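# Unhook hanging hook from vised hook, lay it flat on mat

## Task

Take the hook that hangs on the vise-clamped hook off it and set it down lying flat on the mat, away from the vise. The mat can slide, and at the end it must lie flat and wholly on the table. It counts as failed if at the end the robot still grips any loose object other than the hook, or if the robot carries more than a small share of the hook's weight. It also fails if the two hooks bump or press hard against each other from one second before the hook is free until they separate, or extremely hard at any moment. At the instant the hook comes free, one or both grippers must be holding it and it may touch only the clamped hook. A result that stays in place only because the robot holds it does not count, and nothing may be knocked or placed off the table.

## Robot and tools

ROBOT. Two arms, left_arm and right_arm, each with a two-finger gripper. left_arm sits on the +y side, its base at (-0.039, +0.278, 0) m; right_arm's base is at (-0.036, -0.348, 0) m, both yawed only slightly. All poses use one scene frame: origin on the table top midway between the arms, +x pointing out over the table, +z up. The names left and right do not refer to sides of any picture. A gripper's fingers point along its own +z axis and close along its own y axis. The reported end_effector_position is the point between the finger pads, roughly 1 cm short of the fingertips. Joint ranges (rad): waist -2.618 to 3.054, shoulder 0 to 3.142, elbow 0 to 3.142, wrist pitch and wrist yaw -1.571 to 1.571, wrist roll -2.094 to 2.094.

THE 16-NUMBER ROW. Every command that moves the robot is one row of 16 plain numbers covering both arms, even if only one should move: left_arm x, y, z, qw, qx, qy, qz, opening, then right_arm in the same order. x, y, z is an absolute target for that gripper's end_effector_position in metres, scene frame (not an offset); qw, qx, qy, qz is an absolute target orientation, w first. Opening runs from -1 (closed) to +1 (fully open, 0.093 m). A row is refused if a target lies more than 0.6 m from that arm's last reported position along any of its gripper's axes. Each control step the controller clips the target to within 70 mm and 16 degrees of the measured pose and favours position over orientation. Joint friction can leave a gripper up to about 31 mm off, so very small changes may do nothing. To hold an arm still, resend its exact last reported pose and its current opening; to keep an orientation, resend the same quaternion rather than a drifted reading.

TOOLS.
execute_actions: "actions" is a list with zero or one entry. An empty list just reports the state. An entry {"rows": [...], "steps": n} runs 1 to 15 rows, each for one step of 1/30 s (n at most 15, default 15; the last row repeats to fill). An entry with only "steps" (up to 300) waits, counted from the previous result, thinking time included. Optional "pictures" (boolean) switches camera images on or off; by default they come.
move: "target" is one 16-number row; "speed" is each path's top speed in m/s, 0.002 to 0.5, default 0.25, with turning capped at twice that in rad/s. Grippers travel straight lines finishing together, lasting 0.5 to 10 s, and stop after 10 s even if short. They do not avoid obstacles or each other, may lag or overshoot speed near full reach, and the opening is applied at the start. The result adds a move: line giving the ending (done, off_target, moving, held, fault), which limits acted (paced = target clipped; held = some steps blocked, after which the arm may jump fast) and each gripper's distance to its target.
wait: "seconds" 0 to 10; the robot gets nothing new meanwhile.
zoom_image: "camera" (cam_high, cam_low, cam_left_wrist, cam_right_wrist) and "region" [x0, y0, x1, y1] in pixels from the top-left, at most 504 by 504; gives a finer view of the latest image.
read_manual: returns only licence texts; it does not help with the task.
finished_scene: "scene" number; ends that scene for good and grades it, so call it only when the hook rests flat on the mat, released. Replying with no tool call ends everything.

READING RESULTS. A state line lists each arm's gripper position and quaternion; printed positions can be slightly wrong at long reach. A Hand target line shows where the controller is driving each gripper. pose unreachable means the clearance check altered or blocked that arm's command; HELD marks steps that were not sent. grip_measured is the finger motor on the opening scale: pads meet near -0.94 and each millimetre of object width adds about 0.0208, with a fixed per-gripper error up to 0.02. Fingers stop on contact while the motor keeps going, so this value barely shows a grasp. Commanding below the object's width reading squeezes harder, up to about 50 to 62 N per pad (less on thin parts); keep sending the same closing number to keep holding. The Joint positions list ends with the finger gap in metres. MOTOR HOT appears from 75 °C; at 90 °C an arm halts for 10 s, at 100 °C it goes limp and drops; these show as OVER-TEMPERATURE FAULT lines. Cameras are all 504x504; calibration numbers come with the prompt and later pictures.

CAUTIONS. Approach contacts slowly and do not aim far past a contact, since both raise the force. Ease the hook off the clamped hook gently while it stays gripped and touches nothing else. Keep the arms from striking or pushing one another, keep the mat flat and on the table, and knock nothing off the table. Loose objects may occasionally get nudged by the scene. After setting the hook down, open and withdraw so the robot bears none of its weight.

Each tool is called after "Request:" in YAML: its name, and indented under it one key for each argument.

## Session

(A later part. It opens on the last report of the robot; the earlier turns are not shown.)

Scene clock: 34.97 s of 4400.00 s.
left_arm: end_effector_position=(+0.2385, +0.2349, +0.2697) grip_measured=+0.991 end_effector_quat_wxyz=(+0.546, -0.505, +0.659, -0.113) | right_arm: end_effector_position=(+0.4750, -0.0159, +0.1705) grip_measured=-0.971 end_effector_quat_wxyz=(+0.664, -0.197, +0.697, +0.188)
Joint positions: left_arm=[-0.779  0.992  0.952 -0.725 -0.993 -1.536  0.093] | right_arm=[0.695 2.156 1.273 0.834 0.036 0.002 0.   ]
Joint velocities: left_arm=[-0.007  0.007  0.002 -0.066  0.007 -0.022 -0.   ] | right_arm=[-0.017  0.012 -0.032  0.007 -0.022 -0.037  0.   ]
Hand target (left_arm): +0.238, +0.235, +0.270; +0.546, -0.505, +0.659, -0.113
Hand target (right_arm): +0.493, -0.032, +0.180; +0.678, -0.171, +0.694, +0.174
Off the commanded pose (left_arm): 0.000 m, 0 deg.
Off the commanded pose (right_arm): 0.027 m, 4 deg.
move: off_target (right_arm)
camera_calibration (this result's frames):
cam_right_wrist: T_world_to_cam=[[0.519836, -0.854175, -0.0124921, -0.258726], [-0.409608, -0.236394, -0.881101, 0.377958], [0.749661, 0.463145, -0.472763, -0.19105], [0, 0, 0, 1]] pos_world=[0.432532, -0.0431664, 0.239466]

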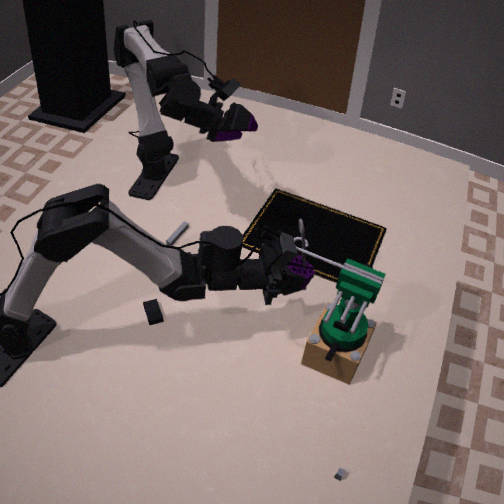

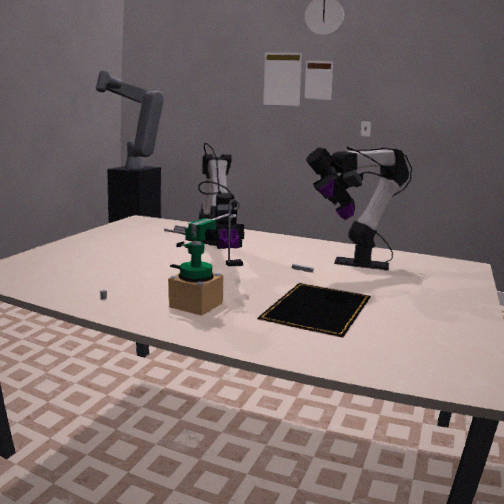

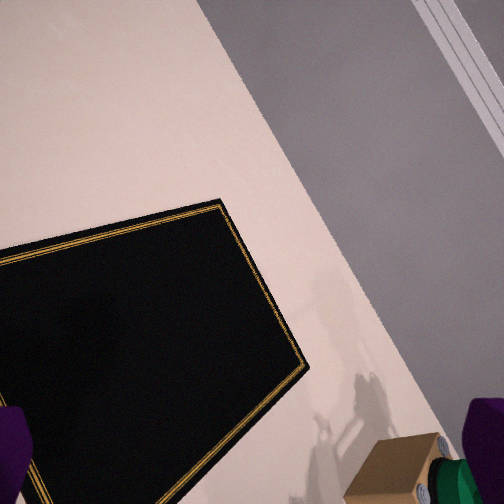

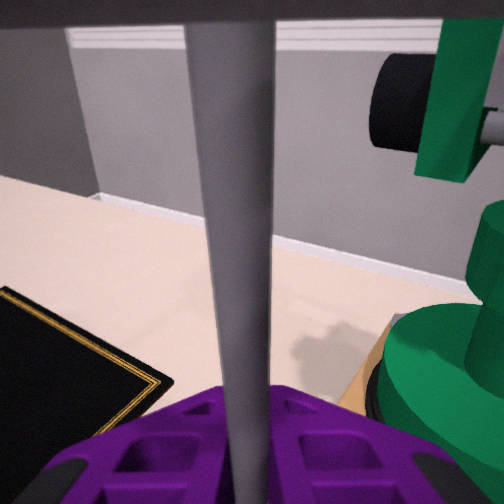

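Request:
move:
  target: [0.2385,0.2349,0.2697,0.546,-0.505,0.659,-0.113,1, 0.45,-0.025,0.175,0.677,-0.171,0.694,0.174,-1]
  speed: 0.02

Request:
move:
  target: [0.2385,0.2349,0.2697,0.546,-0.505,0.659,-0.113,1, 0.455,-0.022,0.17,0.579,-0.406,0.579,0.406,-1]
  speed: 0.05

Request:
zoom_image:
  camera: "cam_high"
  region: [270, 195, 350, 275]

Scene clock: 40.43 s of 4400.00 s.
left_arm: end_effector_position=(+0.2385, +0.2349, +0.2697) grip_measured=+0.991 end_effector_quat_wxyz=(+0.546, -0.505, +0.659, -0.113) | right_arm: end_effector_position=(+0.4581, -0.0251, +0.1653) grip_measured=-0.971 end_effector_quat_wxyz=(+0.666, -0.180, +0.704, +0.167)
Joint positions: left_arm=[-0.779  0.992  0.952 -0.725 -0.993 -1.536  0.093] | right_arm=[0.721 2.109 1.176 0.876 0.115 0.002 0.   ]
Joint velocities: left_arm=[-0.017 -0.017  0.002 -0.022  0.037  0.007 -0.001] | right_arm=[-0.007 -0.017 -0.022  0.022 -0.007  0.007  0.   ]
Hand target (left_arm): +0.238, +0.235, +0.270; +0.546, -0.505, +0.659, -0.113
Hand target (right_arm): +0.451, -0.025, +0.175; +0.677, -0.171, +0.695, +0.174
Off the commanded pose (left_arm): 0.000 m, 0 deg.
Off the commanded pose (right_arm): 0.013 m, 2 deg.
After step 90, 0.63 s passed at rest.
move: off_target (right_arm)
camera_calibration (this result's frames):
cam_right_wrist: T_world_to_cam=[[0.472903, -0.881085, -0.00729797, -0.23787], [-0.425246, -0.220972, -0.877689, 0.371306], [0.771705, 0.418165, -0.479176, -0.186741], [0, 0, 0, 1]] pos_world=[0.414495, -0.0494473, 0.234674]

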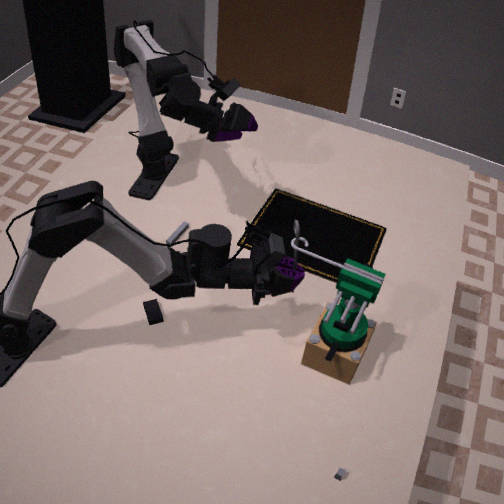

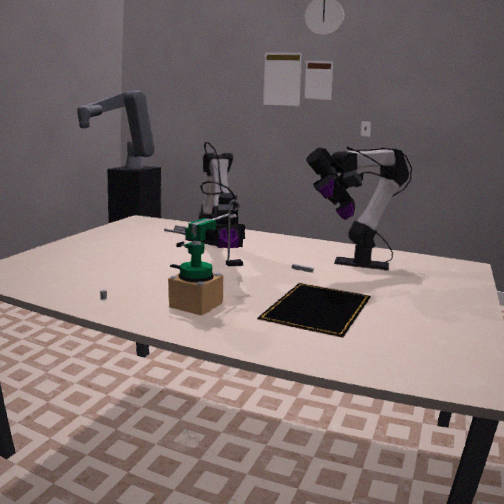

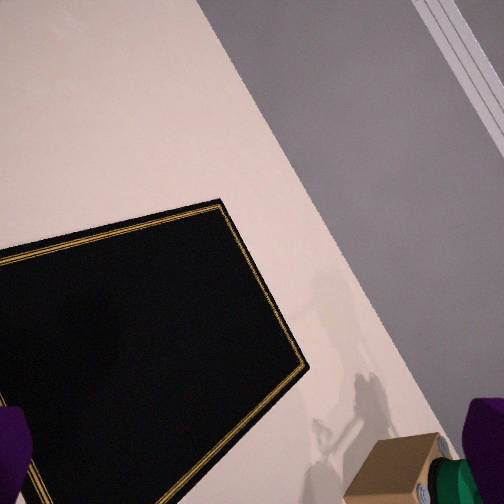

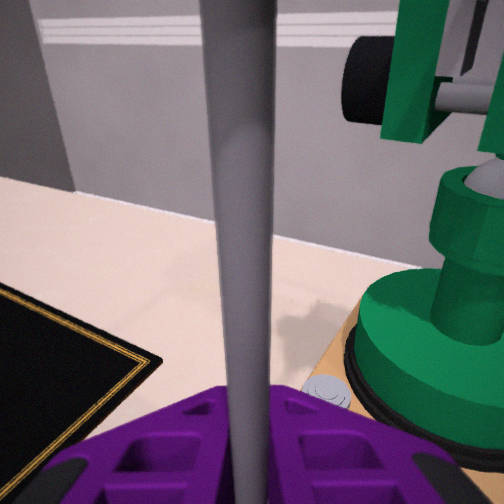

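Scene clock: 47.97 s of 4400.00 s.
left_arm: end_effector_position=(+0.2385, +0.2349, +0.2697) grip_measured=+0.991 end_effector_quat_wxyz=(+0.546, -0.505, +0.659, -0.113) | right_arm: end_effector_position=(+0.4460, -0.0161, +0.1660) grip_measured=-0.971 end_effector_quat_wxyz=(+0.573, -0.406, +0.584, +0.408)
Joint positions: left_arm=[-0.779  0.992  0.952 -0.725 -0.993 -1.536  0.093] | right_arm=[ 0.496  2.241  1.356  0.869 -0.84   0.001  0.   ]
Joint velocities: left_arm=[-0.007 -0.017 -0.002  0.037  0.022  0.022  0.001] | right_arm=[-0.002  0.007  0.007 -0.022 -0.007 -0.037  0.   ]
Hand target (left_arm): +0.238, +0.235, +0.270; +0.546, -0.505, +0.659, -0.113
Hand target (right_arm): +0.454, -0.022, +0.170; +0.581, -0.406, +0.578, +0.406
Off the commanded pose (left_arm): 0.000 m, 0 deg.
Off the commanded pose (right_arm): 0.012 m, 1 deg.
move: off_target (right_arm)
camera_calibration (this result's frames):
cam_right_wrist: T_world_to_cam=[[0.940033, -0.340225, -0.0242044, -0.420986], [-0.169563, -0.404566, -0.898651, 0.255279], [0.295951, 0.848866, -0.437995, 0.0314598], [0, 0, 0, 1]] pos_world=[0.429716, -0.066658, 0.232996]

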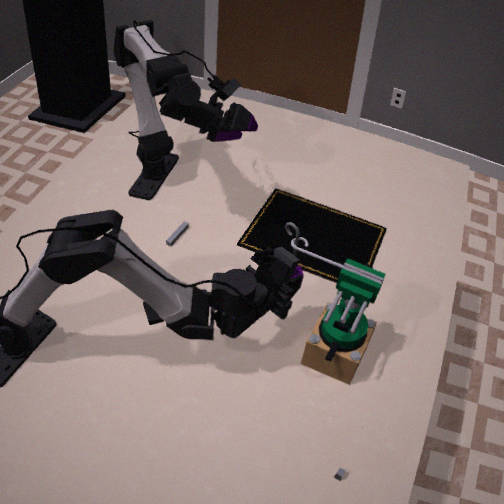

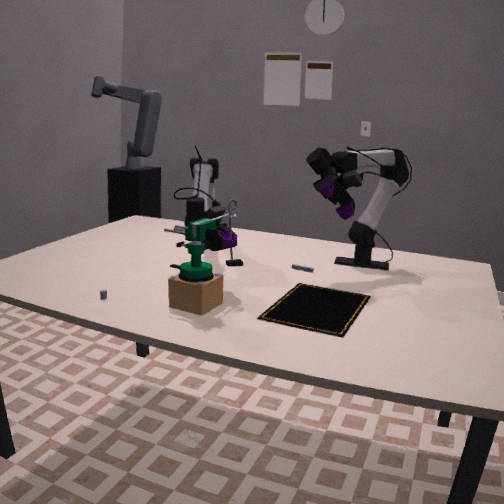

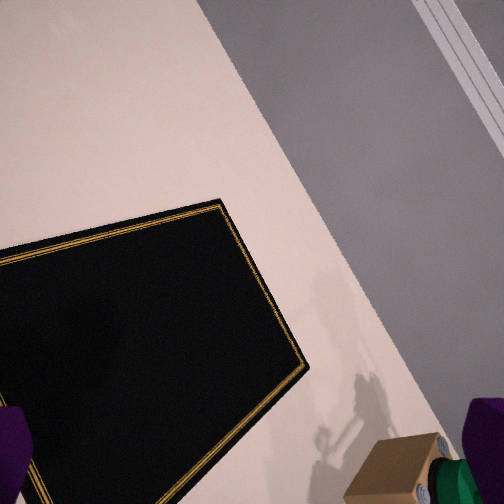

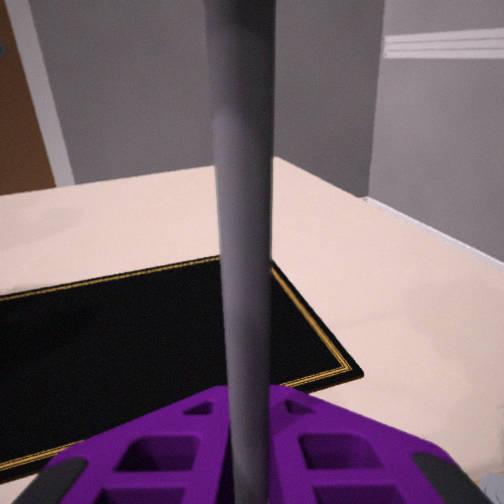

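Region (270, 195, 350, 275) of cam_high's 504x504 image, scaled by 6.300, with more detail than that image has.

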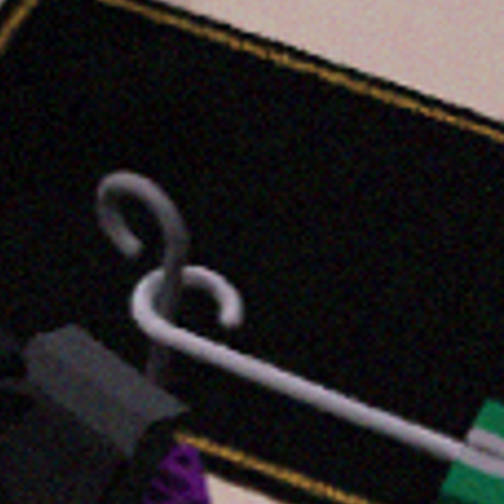

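Request:
move:
  target: [0.2385,0.2349,0.2697,0.546,-0.505,0.659,-0.113,1, 0.495,-0.024,0.17,0.573,-0.406,0.584,0.408,-1]
  speed: 0.015

Request:
zoom_image:
  camera: "cam_high"
  region: [270, 195, 350, 275]

Scene clock: 52.37 s of 4400.00 s.
left_arm: end_effector_position=(+0.2385, +0.2349, +0.2697) grip_measured=+0.991 end_effector_quat_wxyz=(+0.546, -0.505, +0.659, -0.113) | right_arm: end_effector_position=(+0.4896, -0.0207, +0.1709) grip_measured=-0.971 end_effector_quat_wxyz=(+0.571, -0.404, +0.586, +0.409)
Joint positions: left_arm=[-0.779  0.992  0.952 -0.725 -0.993 -1.536  0.093] | right_arm=[ 0.455  2.353  1.589  0.744 -0.879  0.001  0.   ]
Joint velocities: left_arm=[-0.022  0.002 -0.012  0.125 -0.022  0.022  0.   ] | right_arm=[ 0.002 -0.002  0.017 -0.022 -0.154 -0.007  0.   ]
Hand target (left_arm): +0.238, +0.235, +0.270; +0.546, -0.505, +0.659, -0.113
Hand target (right_arm): +0.495, -0.024, +0.170; +0.573, -0.406, +0.584, +0.408
Off the commanded pose (left_arm): 0.000 m, 0 deg.
Off the commanded pose (right_arm): 0.006 m, 0 deg.
move: done
camera_calibration (this result's frames):
cam_right_wrist: T_world_to_cam=[[0.939372, -0.341698, -0.028702, -0.462349], [-0.174889, -0.405425, -0.897243, 0.26749], [0.294949, 0.847864, -0.440604, 0.0254643], [0, 0, 0, 1]] pos_world=[0.473588, -0.071127, 0.237952]

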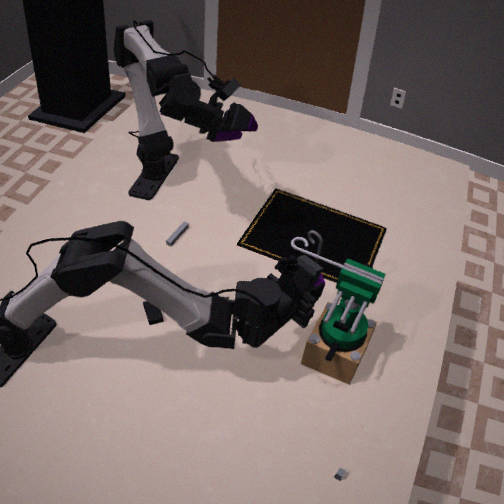

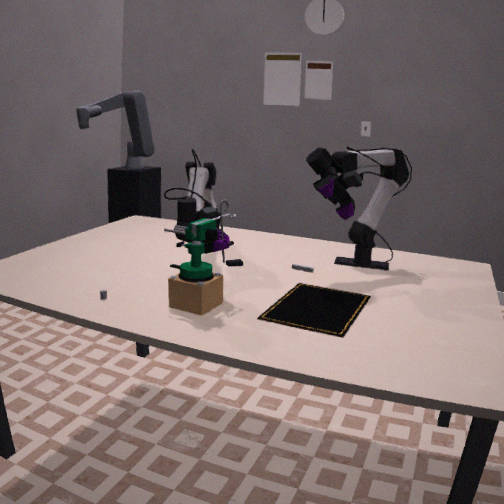

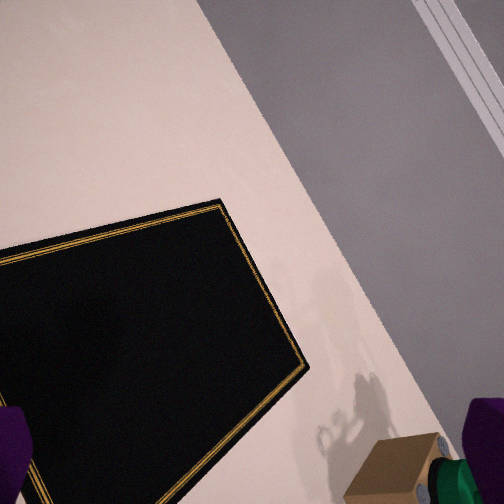

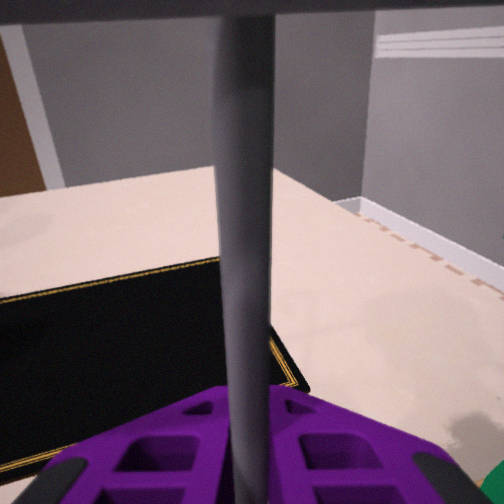

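Region (270, 195, 350, 275) of cam_high's 504x504 image, scaled by 6.300, with more detail than that image has.

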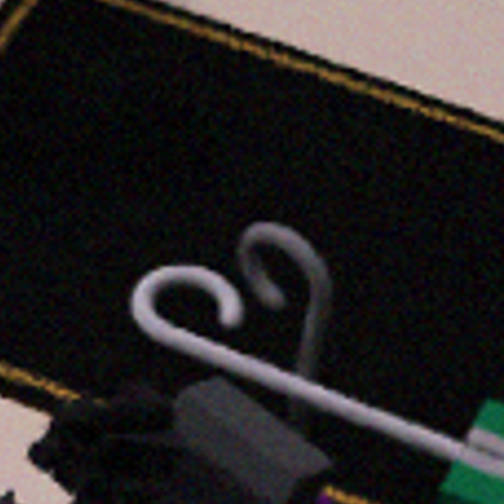

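Request:
move:
  target: [0.2385,0.2349,0.2697,0.546,-0.505,0.659,-0.113,1, 0.487,0.018,0.17,0.573,-0.406,0.584,0.408,-1]
  speed: 0.03

Request:
move:
  target: [0.2385,0.2349,0.2697,0.546,-0.505,0.659,-0.113,1, 0.38,0.03,0.17,0.573,-0.406,0.584,0.408,-1]
  speed: 0.05

Scene clock: 56.07 s of 4400.00 s.
left_arm: end_effector_position=(+0.2385, +0.2349, +0.2697) grip_measured=+0.991 end_effector_quat_wxyz=(+0.546, -0.505, +0.659, -0.113) | right_arm: end_effector_position=(+0.4884, +0.0037, +0.1736) grip_measured=-0.971 end_effector_quat_wxyz=(+0.577, -0.403, +0.584, +0.405)
Joint positions: left_arm=[-0.779  0.992  0.952 -0.725 -0.993 -1.536  0.093] | right_arm=[ 0.503  2.374  1.632  0.732 -0.822  0.001  0.   ]
Joint velocities: left_arm=[-0.002 -0.022 -0.002  0.022 -0.022  0.007  0.001] | right_arm=[-0.002  0.007  0.007 -0.037 -0.007 -0.007  0.   ]
Hand target (left_arm): +0.238, +0.235, +0.270; +0.546, -0.505, +0.659, -0.113
Hand target (right_arm): +0.486, +0.017, +0.170; +0.573, -0.406, +0.584, +0.408
Off the commanded pose (left_arm): 0.000 m, 0 deg.
Off the commanded pose (right_arm): 0.015 m, 1 deg.
move: off_target (right_arm)
camera_calibration (this result's frames):
cam_right_wrist: T_world_to_cam=[[0.936442, -0.350208, -0.0207836, -0.452802], [-0.169988, -0.401123, -0.900113, 0.277743], [0.30689, 0.846436, -0.43516, -0.000377676], [0, 0, 0, 1]] pos_world=[0.471352, -0.0468457, 0.240425]

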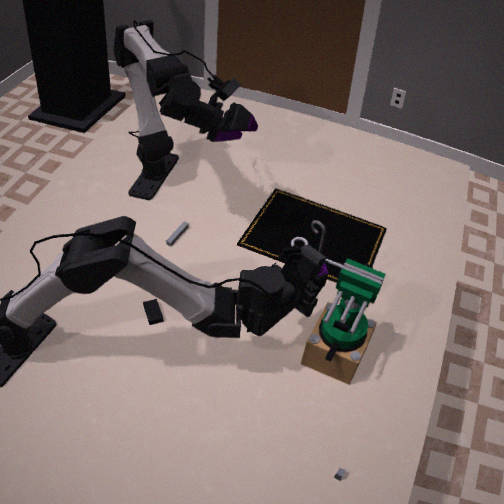

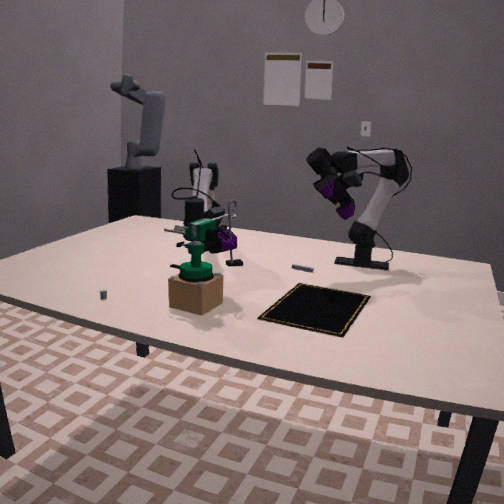

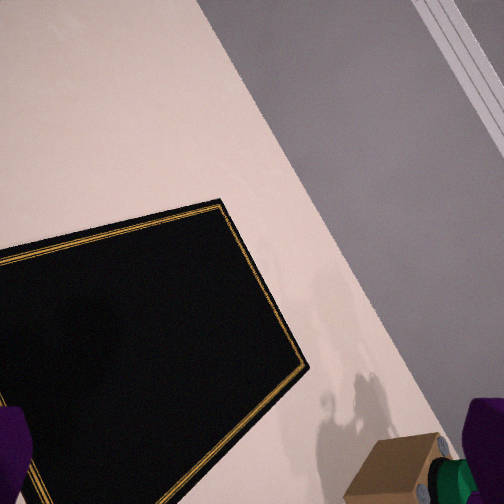

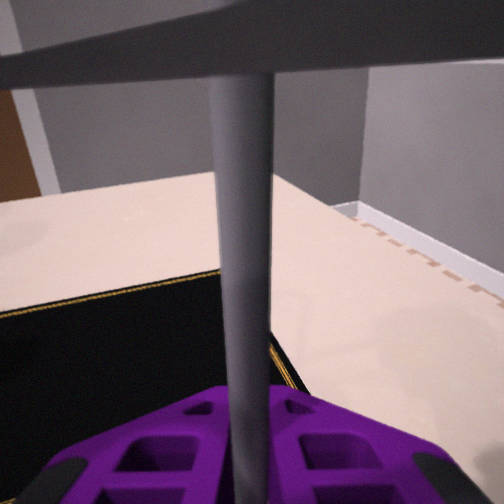

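Scene clock: 58.60 s of 4400.00 s.
left_arm: end_effector_position=(+0.2385, +0.2349, +0.2697) grip_measured=+0.991 end_effector_quat_wxyz=(+0.546, -0.505, +0.659, -0.113) | right_arm: end_effector_position=(+0.3845, +0.0290, +0.1634) grip_measured=-0.971 end_effector_quat_wxyz=(+0.565, -0.407, +0.590, +0.410)
Joint positions: left_arm=[-0.779  0.992  0.952 -0.725 -0.993 -1.536  0.093] | right_arm=[ 0.649  2.136  1.177  0.924 -0.692  0.002  0.   ]
Joint velocities: left_arm=[-0.002 -0.012  0.002  0.007  0.007  0.037 -0.001] | right_arm=[-0.012 -0.032 -0.002  0.007  0.007 -0.022  0.   ]
Hand target (left_arm): +0.238, +0.235, +0.270; +0.546, -0.505, +0.659, -0.113
Hand target (right_arm): +0.380, +0.029, +0.169; +0.573, -0.406, +0.584, +0.408
Off the commanded pose (left_arm): 0.000 m, 0 deg.
Off the commanded pose (right_arm): 0.008 m, 1 deg.
move: done
camera_calibration (this result's frames):
cam_right_wrist: T_world_to_cam=[[0.940936, -0.336616, -0.0364478, -0.34642], [-0.183178, -0.415567, -0.890926, 0.264968], [0.284753, 0.844982, -0.452683, 0.0170241], [0, 0, 0, 1]] pos_world=[0.369648, -0.0208833, 0.231147]

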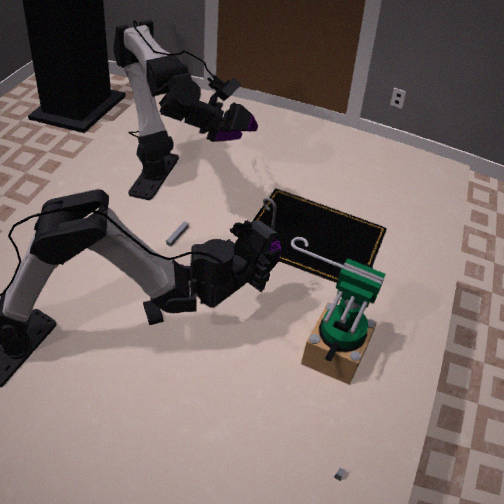

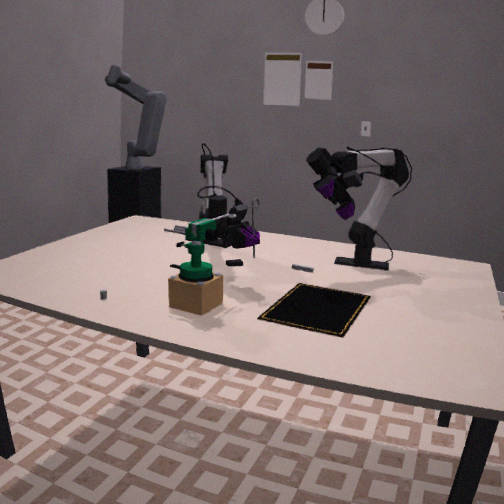

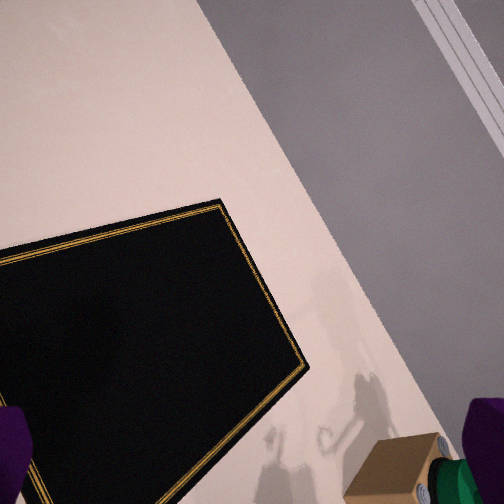

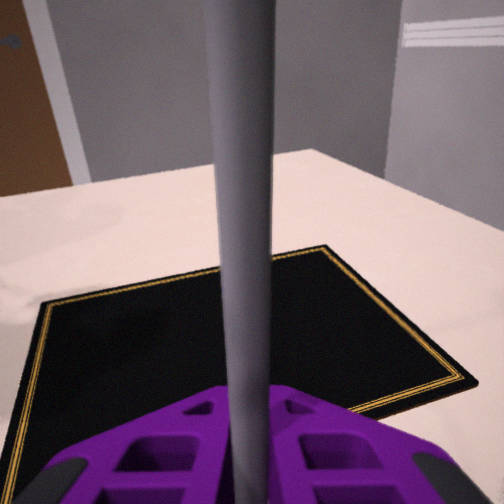

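Request:
move:
  target: [0.2385,0.2349,0.2697,0.546,-0.505,0.659,-0.113,1, 0.42,0.12,0.10,0,0,1,0,-1]
  speed: 0.08

Scene clock: 71.17 s of 4400.00 s.
left_arm: end_effector_position=(+0.2385, +0.2349, +0.2697) grip_measured=+0.991 end_effector_quat_wxyz=(+0.546, -0.505, +0.659, -0.113) | right_arm: end_effector_position=(+0.4131, +0.0984, +0.1074) grip_measured=-0.971 end_effector_quat_wxyz=(+0.224, -0.075, +0.953, +0.189)
Joint positions: left_arm=[-0.779  0.992  0.952 -0.725 -0.993 -1.536  0.093] | right_arm=[ 0.892  2.72   2.83  -1.086  0.002  0.625  0.   ]
Joint velocities: left_arm=[-0.002 -0.012 -0.012 -0.037 -0.007  0.022 -0.   ] | right_arm=[-0.002 -0.027 -0.002  0.022 -0.051 -0.037  0.   ]
Hand target (left_arm): +0.238, +0.235, +0.270; +0.546, -0.505, +0.659, -0.113
Hand target (right_arm): +0.415, +0.107, +0.110; +0.237, -0.071, +0.949, +0.198
Off the commanded pose (left_arm): 0.000 m, 0 deg.
Off the commanded pose (right_arm): 0.024 m, 35 deg.
elbow stopped short (right arm): the move would have taken joint 3 (elbow) straighter than the controller allows; a more bent joint 3 avoids this.
move: off_target (right_arm; path cut at 10 s); limits=paced
camera_calibration (this result's frames):
cam_right_wrist: T_world_to_cam=[[0.215358, -0.919347, -0.329275, 0.0365368], [-0.976303, -0.210053, -0.0520625, 0.466478], [-0.0213017, 0.332684, -0.942798, 0.154408], [0, 0, 0, 1]] pos_world=[0.450844, 0.0802059, 0.181892]

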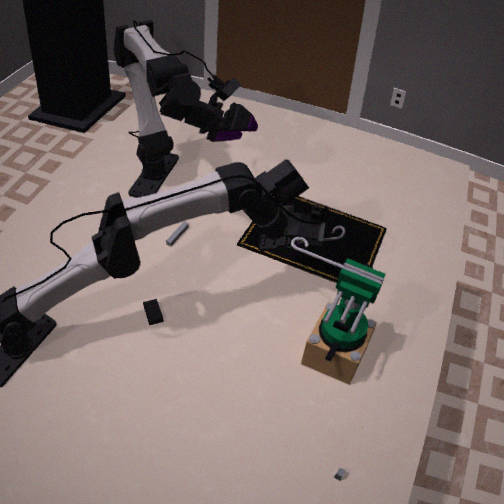

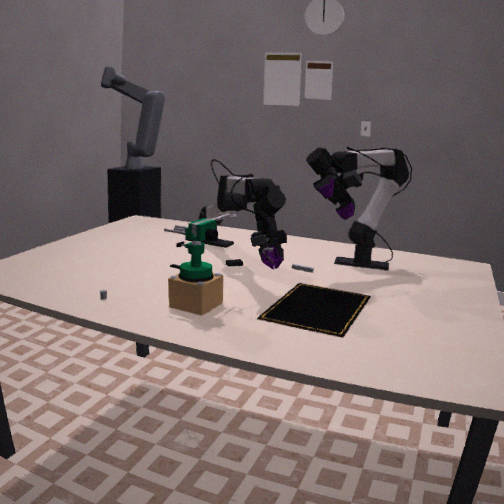

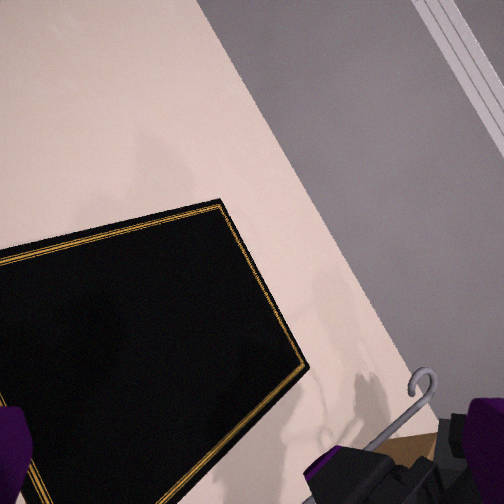

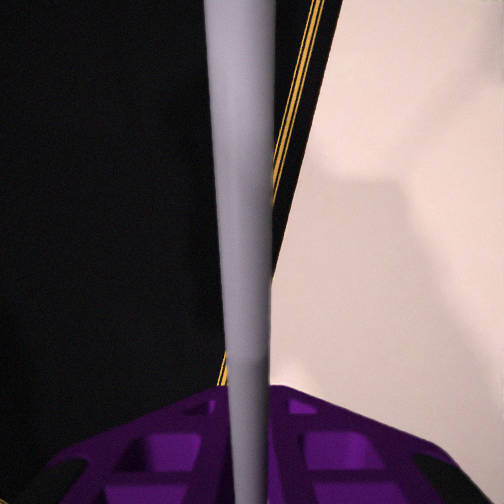

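Request:
move:
  target: [0.2385,0.2349,0.2697,0.546,-0.505,0.659,-0.113,1, 0.41,0.115,0.035,0,0,1,0,-1]
  speed: 0.04

Scene clock: 80.83 s of 4400.00 s.
left_arm: end_effector_position=(+0.2385, +0.2349, +0.2697) grip_measured=+0.991 end_effector_quat_wxyz=(+0.546, -0.505, +0.659, -0.113) | right_arm: end_effector_position=(+0.4098, +0.1048, +0.0381) grip_measured=-0.971 end_effector_quat_wxyz=(+0.179, -0.003, +0.968, +0.178)
Joint positions: left_arm=[-0.779  0.992  0.952 -0.725 -0.993 -1.536  0.093] | right_arm=[ 0.903  2.839  2.83  -1.052  0.005  0.787  0.   ]
Joint velocities: left_arm=[ 0.007 -0.017  0.007  0.081  0.007 -0.051 -0.001] | right_arm=[ 0.017 -0.002  0.007 -0.022 -0.066  0.022  0.   ]
Hand target (left_arm): +0.238, +0.235, +0.270; +0.546, -0.505, +0.659, -0.113
Hand target (right_arm): +0.409, +0.114, +0.035; +0.184, -0.003, +0.965, +0.187
Off the commanded pose (left_arm): 0.000 m, 0 deg.
Off the commanded pose (right_arm): 0.011 m, 29 deg; orientation clipped at the last step of the last action.
elbow stopped short (right arm): the move would have taken joint 3 (elbow) straighter than the controller allows; a more bent joint 3 avoids this.
move: off_target (right_arm); limits=paced
camera_calibration (this result's frames):
cam_right_wrist: T_world_to_cam=[[0.0564165, -0.937176, -0.344265, 0.0879524], [-0.994362, -0.0837514, 0.0650411, 0.450744], [-0.0897876, 0.338655, -0.936617, 0.114055], [0, 0, 0, 1]] pos_world=[0.453481, 0.0815519, 0.107788]

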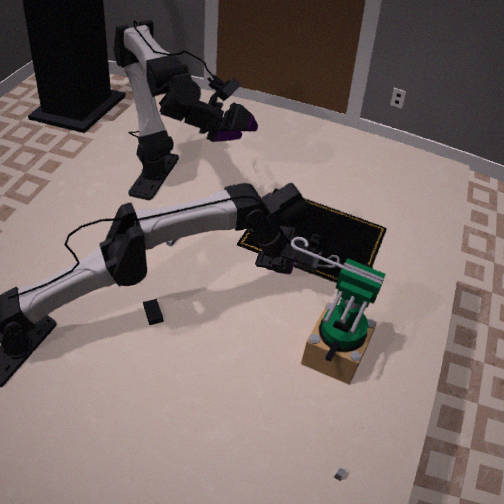

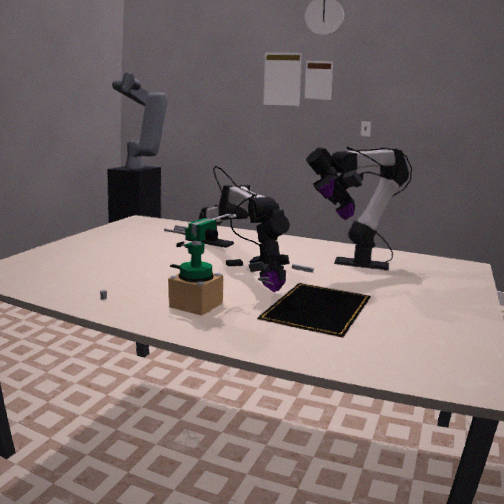

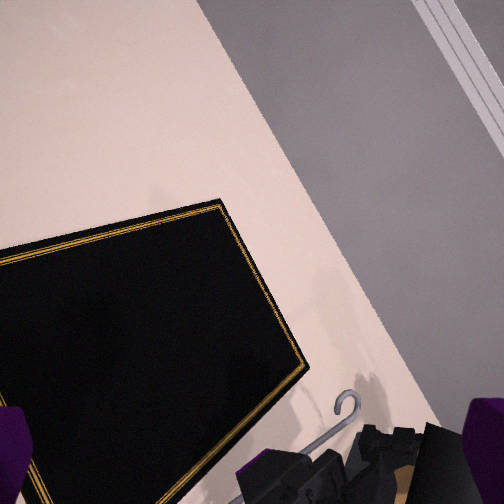

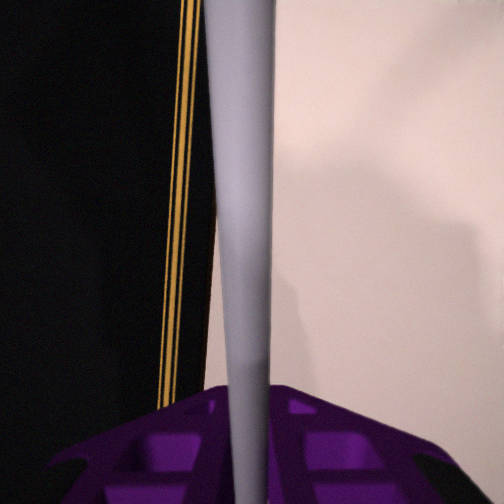

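Request:
move:
  target: [0.2385,0.2349,0.2697,0.546,-0.505,0.659,-0.113,1, 0.37,0.07,0.13,0.179,-0.003,0.968,0.178,-1]
  speed: 0.1

Scene clock: 86.63 s of 4400.00 s.
left_arm: end_effector_position=(+0.2385, +0.2349, +0.2697) grip_measured=+0.991 end_effector_quat_wxyz=(+0.546, -0.505, +0.659, -0.113) | right_arm: end_effector_position=(+0.3745, +0.0690, +0.1333) grip_measured=-0.971 end_effector_quat_wxyz=(+0.183, -0.002, +0.966, +0.182)
Joint positions: left_arm=[-0.779  0.992  0.952 -0.725 -0.993 -1.536  0.093] | right_arm=[ 0.903  2.422  2.406 -1.032  0.005  0.789  0.   ]
Joint velocities: left_arm=[-0.017 -0.017 -0.002 -0.081 -0.051  0.037 -0.002] | right_arm=[-0.002  0.002  0.002 -0.022 -0.037 -0.022  0.   ]
Hand target (left_arm): +0.238, +0.235, +0.270; +0.546, -0.505, +0.659, -0.113
Hand target (right_arm): +0.370, +0.069, +0.129; +0.179, -0.003, +0.968, +0.178
Off the commanded pose (left_arm): 0.000 m, 0 deg.
Off the commanded pose (right_arm): 0.006 m, 1 deg.
After step 90, 1.33 s passed at rest.
move: done
camera_calibration (this result's frames):
cam_right_wrist: T_world_to_cam=[[0.0581582, -0.933841, -0.352929, 0.0893633], [-0.994989, -0.083022, 0.0557127, 0.407925], [-0.0813276, 0.34792, -0.93399, 0.208045], [0, 0, 0, 1]] pos_world=[0.417604, 0.0449348, 0.203124]

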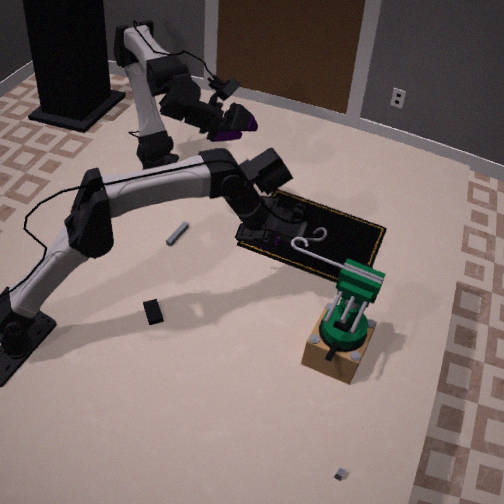

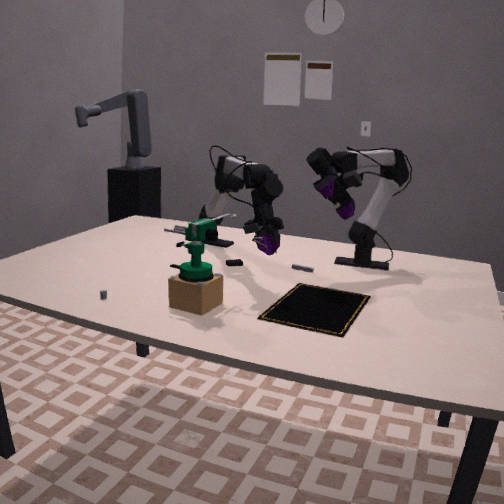

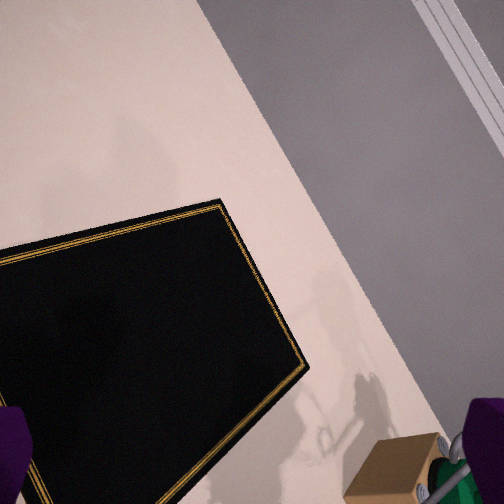

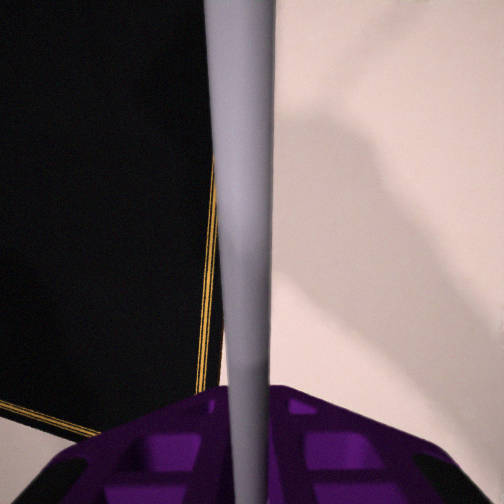

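Request:
move:
  target: [0.43,0.18,0.154,0.119,0.12,0.70,-0.70,1, 0.37,0.07,0.13,0.179,-0.003,0.968,0.178,-1]
  speed: 0.15

Scene clock: 95.10 s of 4400.00 s.
left_arm: end_effector_position=(+0.4321, +0.1834, +0.1456) grip_measured=+0.991 end_effector_quat_wxyz=(+0.166, +0.043, +0.712, -0.681) | right_arm: end_effector_position=(+0.3745, +0.0690, +0.1333) grip_measured=-0.971 end_effector_quat_wxyz=(+0.183, -0.002, +0.966, +0.182)
Joint positions: left_arm=[ 0.062  2.2    1.434 -0.007  1.544 -0.499  0.093] | right_arm=[ 0.903  2.422  2.406 -1.032  0.005  0.789  0.   ]
Joint velocities: left_arm=[-0.002  0.007 -0.002 -0.051  0.051 -0.051 -0.   ] | right_arm=[-0.007  0.007  0.007  0.037 -0.007 -0.007  0.   ]
Hand target (left_arm): +0.435, +0.179, +0.153; +0.172, +0.062, +0.708, -0.682
Hand target (right_arm): +0.370, +0.070, +0.130; +0.179, -0.003, +0.968, +0.178
Off the commanded pose (left_arm): 0.009 m, 11 deg.
Off the commanded pose (right_arm): 0.006 m, 1 deg.
joint sent to its limit (left arm) — the command would take joint 5 (wrist yaw) past its upper limit, so that joint was sent only as far as its limit.
move: off_target (left_arm)
camera_calibration (this result's frames):
cam_left_wrist: T_world_to_cam=[[-0.295029, -0.0693146, 0.952971, 0.0000628911], [-0.925223, 0.269761, -0.266818, 0.434145], [-0.23858, -0.960429, -0.143719, 0.379853], [0, 0, 0, 1]] pos_world=[0.492325, 0.247711, 0.17037]
cam_right_wrist: T_world_to_cam=[[0.0581582, -0.933841, -0.352929, 0.0893633], [-0.994989, -0.083022, 0.0557127, 0.407925], [-0.0813276, 0.34792, -0.93399, 0.208045], [0, 0, 0, 1]] pos_world=[0.417604, 0.0449348, 0.203124]

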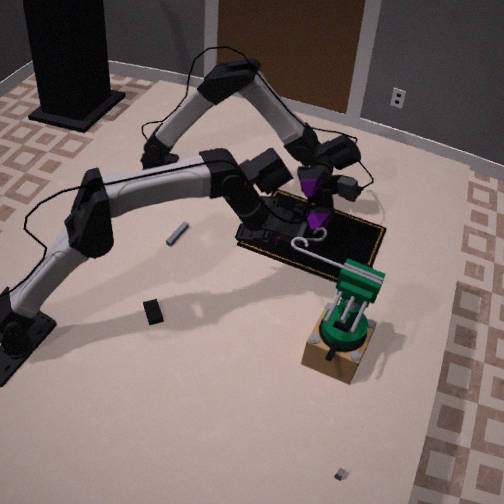

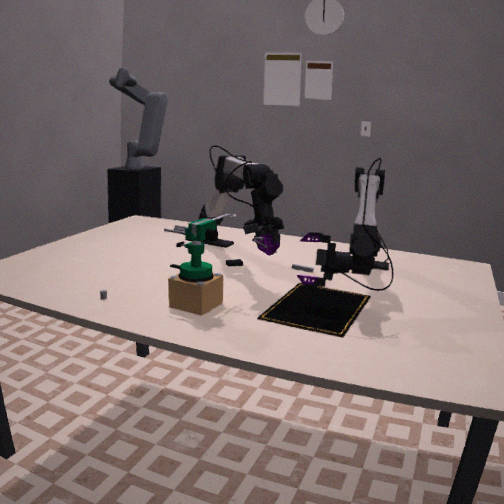

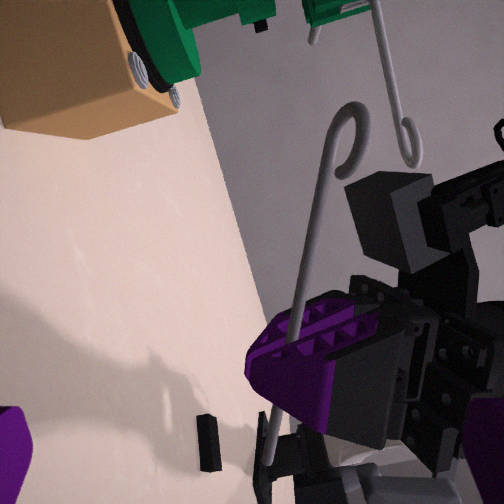

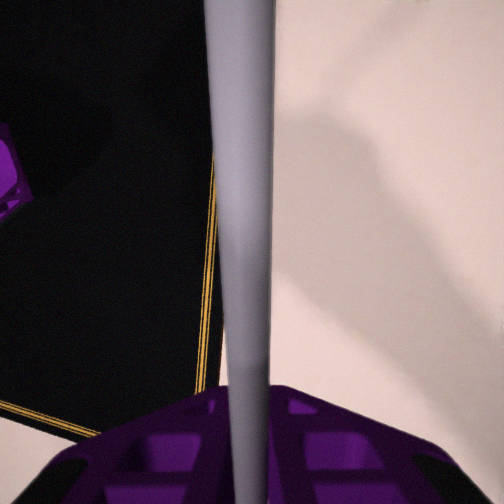

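Request:
move:
  target: [0.425,0.12,0.185,0.166,0.043,0.712,-0.681,0.2, 0.37,0.07,0.13,0.179,-0.003,0.968,0.178,-1]
  speed: 0.06

Scene clock: 100.43 s of 4400.00 s.
left_arm: end_effector_position=(+0.4285, +0.1245, +0.1954) grip_measured=+0.201 end_effector_quat_wxyz=(+0.175, +0.046, +0.709, -0.682) | right_arm: end_effector_position=(+0.3745, +0.0690, +0.1333) grip_measured=-0.971 end_effector_quat_wxyz=(+0.183, -0.002, +0.966, +0.182)
Joint positions: left_arm=[-0.07   2.099  1.267  0.779  1.412 -1.203  0.055] | right_arm=[ 0.903  2.422  2.406 -1.032  0.005  0.789  0.   ]
Joint velocities: left_arm=[ 0.002 -0.027 -0.017  0.095 -0.051 -0.037 -0.001] | right_arm=[-0.012  0.012  0.002  0.022 -0.037  0.037  0.   ]
Hand target (left_arm): +0.426, +0.120, +0.187; +0.168, +0.042, +0.709, -0.684
Hand target (right_arm): +0.370, +0.070, +0.130; +0.179, -0.003, +0.968, +0.178
Off the commanded pose (left_arm): 0.012 m, 1 deg.
Off the commanded pose (right_arm): 0.006 m, 1 deg.
move: off_target (left_arm)
camera_calibration (this result's frames):
cam_left_wrist: T_world_to_cam=[[-0.312108, -0.0648383, 0.947832, -0.0448013], [-0.921907, 0.261685, -0.28567, 0.463278], [-0.229511, -0.962973, -0.141449, 0.325576], [0, 0, 0, 1]] pos_world=[0.48784, 0.189383, 0.220861]
cam_right_wrist: T_world_to_cam=[[0.0581582, -0.933841, -0.352929, 0.0893633], [-0.994989, -0.083022, 0.0557127, 0.407925], [-0.0813276, 0.34792, -0.93399, 0.208045], [0, 0, 0, 1]] pos_world=[0.417604, 0.0449348, 0.203124]

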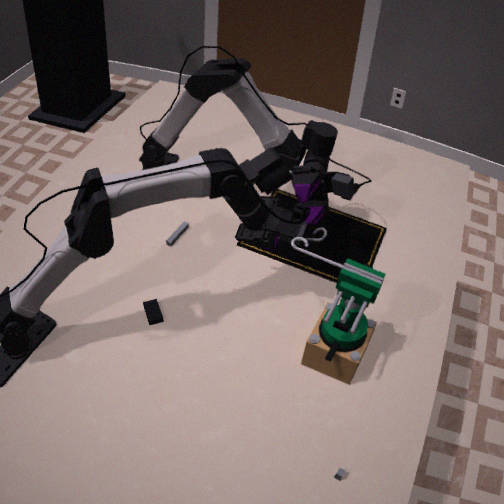

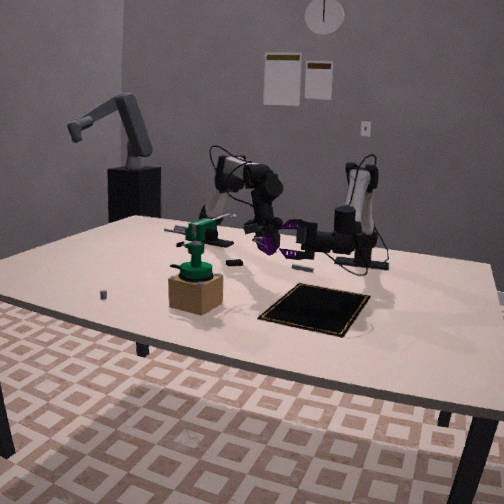

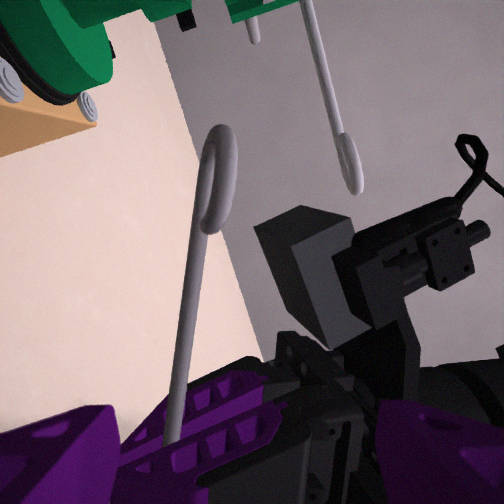

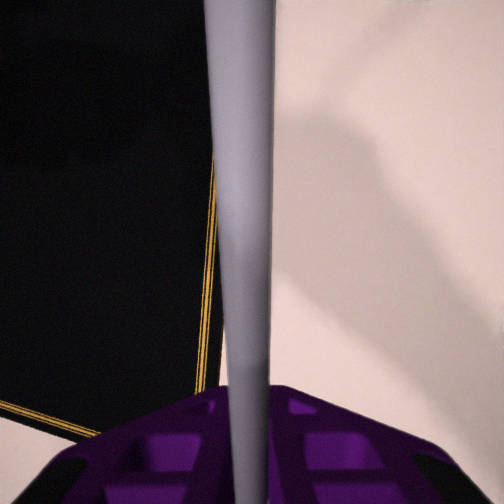

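Request:
move:
  target: [0.46,0.12,0.178,0.166,0.043,0.712,-0.681,0.2, 0.37,0.07,0.13,0.179,-0.003,0.968,0.178,-1]
  speed: 0.05

Scene clock: 103.00 s of 4400.00 s.
left_arm: end_effector_position=(+0.4560, +0.1252, +0.1712) grip_measured=+0.201 end_effector_quat_wxyz=(+0.155, +0.027, +0.713, -0.683) | right_arm: end_effector_position=(+0.3745, +0.0690, +0.1333) grip_measured=-0.971 end_effector_quat_wxyz=(+0.183, -0.002, +0.966, +0.182)
Joint positions: left_arm=[-0.07   2.224  1.397  0.708  1.412 -1.191  0.055] | right_arm=[ 0.903  2.422  2.406 -1.032  0.005  0.789  0.   ]
Joint velocities: left_arm=[-0.002 -0.007 -0.002 -0.066 -0.066 -0.007 -0.001] | right_arm=[-0.017 -0.007 -0.012  0.007 -0.007 -0.037  0.   ]
Hand target (left_arm): +0.460, +0.120, +0.178; +0.166, +0.043, +0.711, -0.682
Hand target (right_arm): +0.370, +0.070, +0.130; +0.179, -0.003, +0.968, +0.178
Off the commanded pose (left_arm): 0.009 m, 2 deg.
Off the commanded pose (right_arm): 0.006 m, 1 deg.
move: done
camera_calibration (this result's frames):
cam_left_wrist: T_world_to_cam=[[-0.259777, -0.0652687, 0.96346, -0.039674], [-0.936209, 0.261582, -0.234709, 0.479375], [-0.236705, -0.962972, -0.129058, 0.330376], [0, 0, 0, 1]] pos_world=[0.51669, 0.190158, 0.193376]
cam_right_wrist: T_world_to_cam=[[0.0581582, -0.933841, -0.352929, 0.0893633], [-0.994989, -0.083022, 0.0557127, 0.407925], [-0.0813276, 0.34792, -0.93399, 0.208045], [0, 0, 0, 1]] pos_world=[0.417604, 0.0449348, 0.203124]

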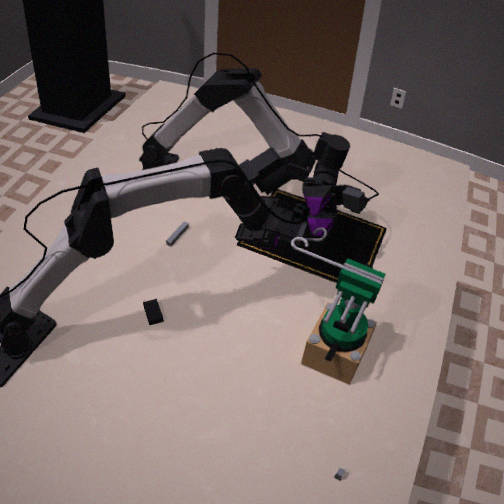

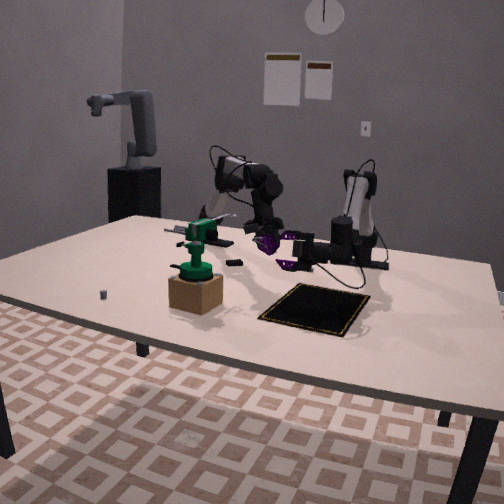

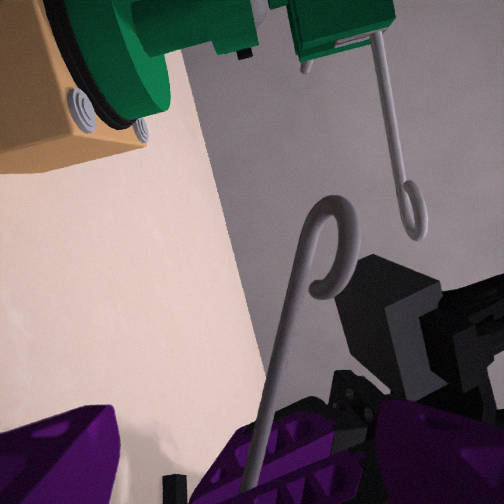

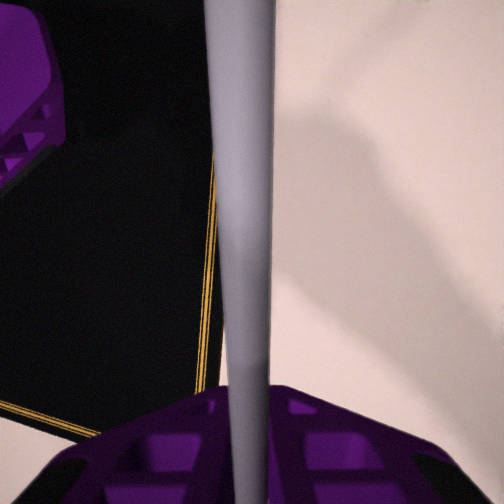

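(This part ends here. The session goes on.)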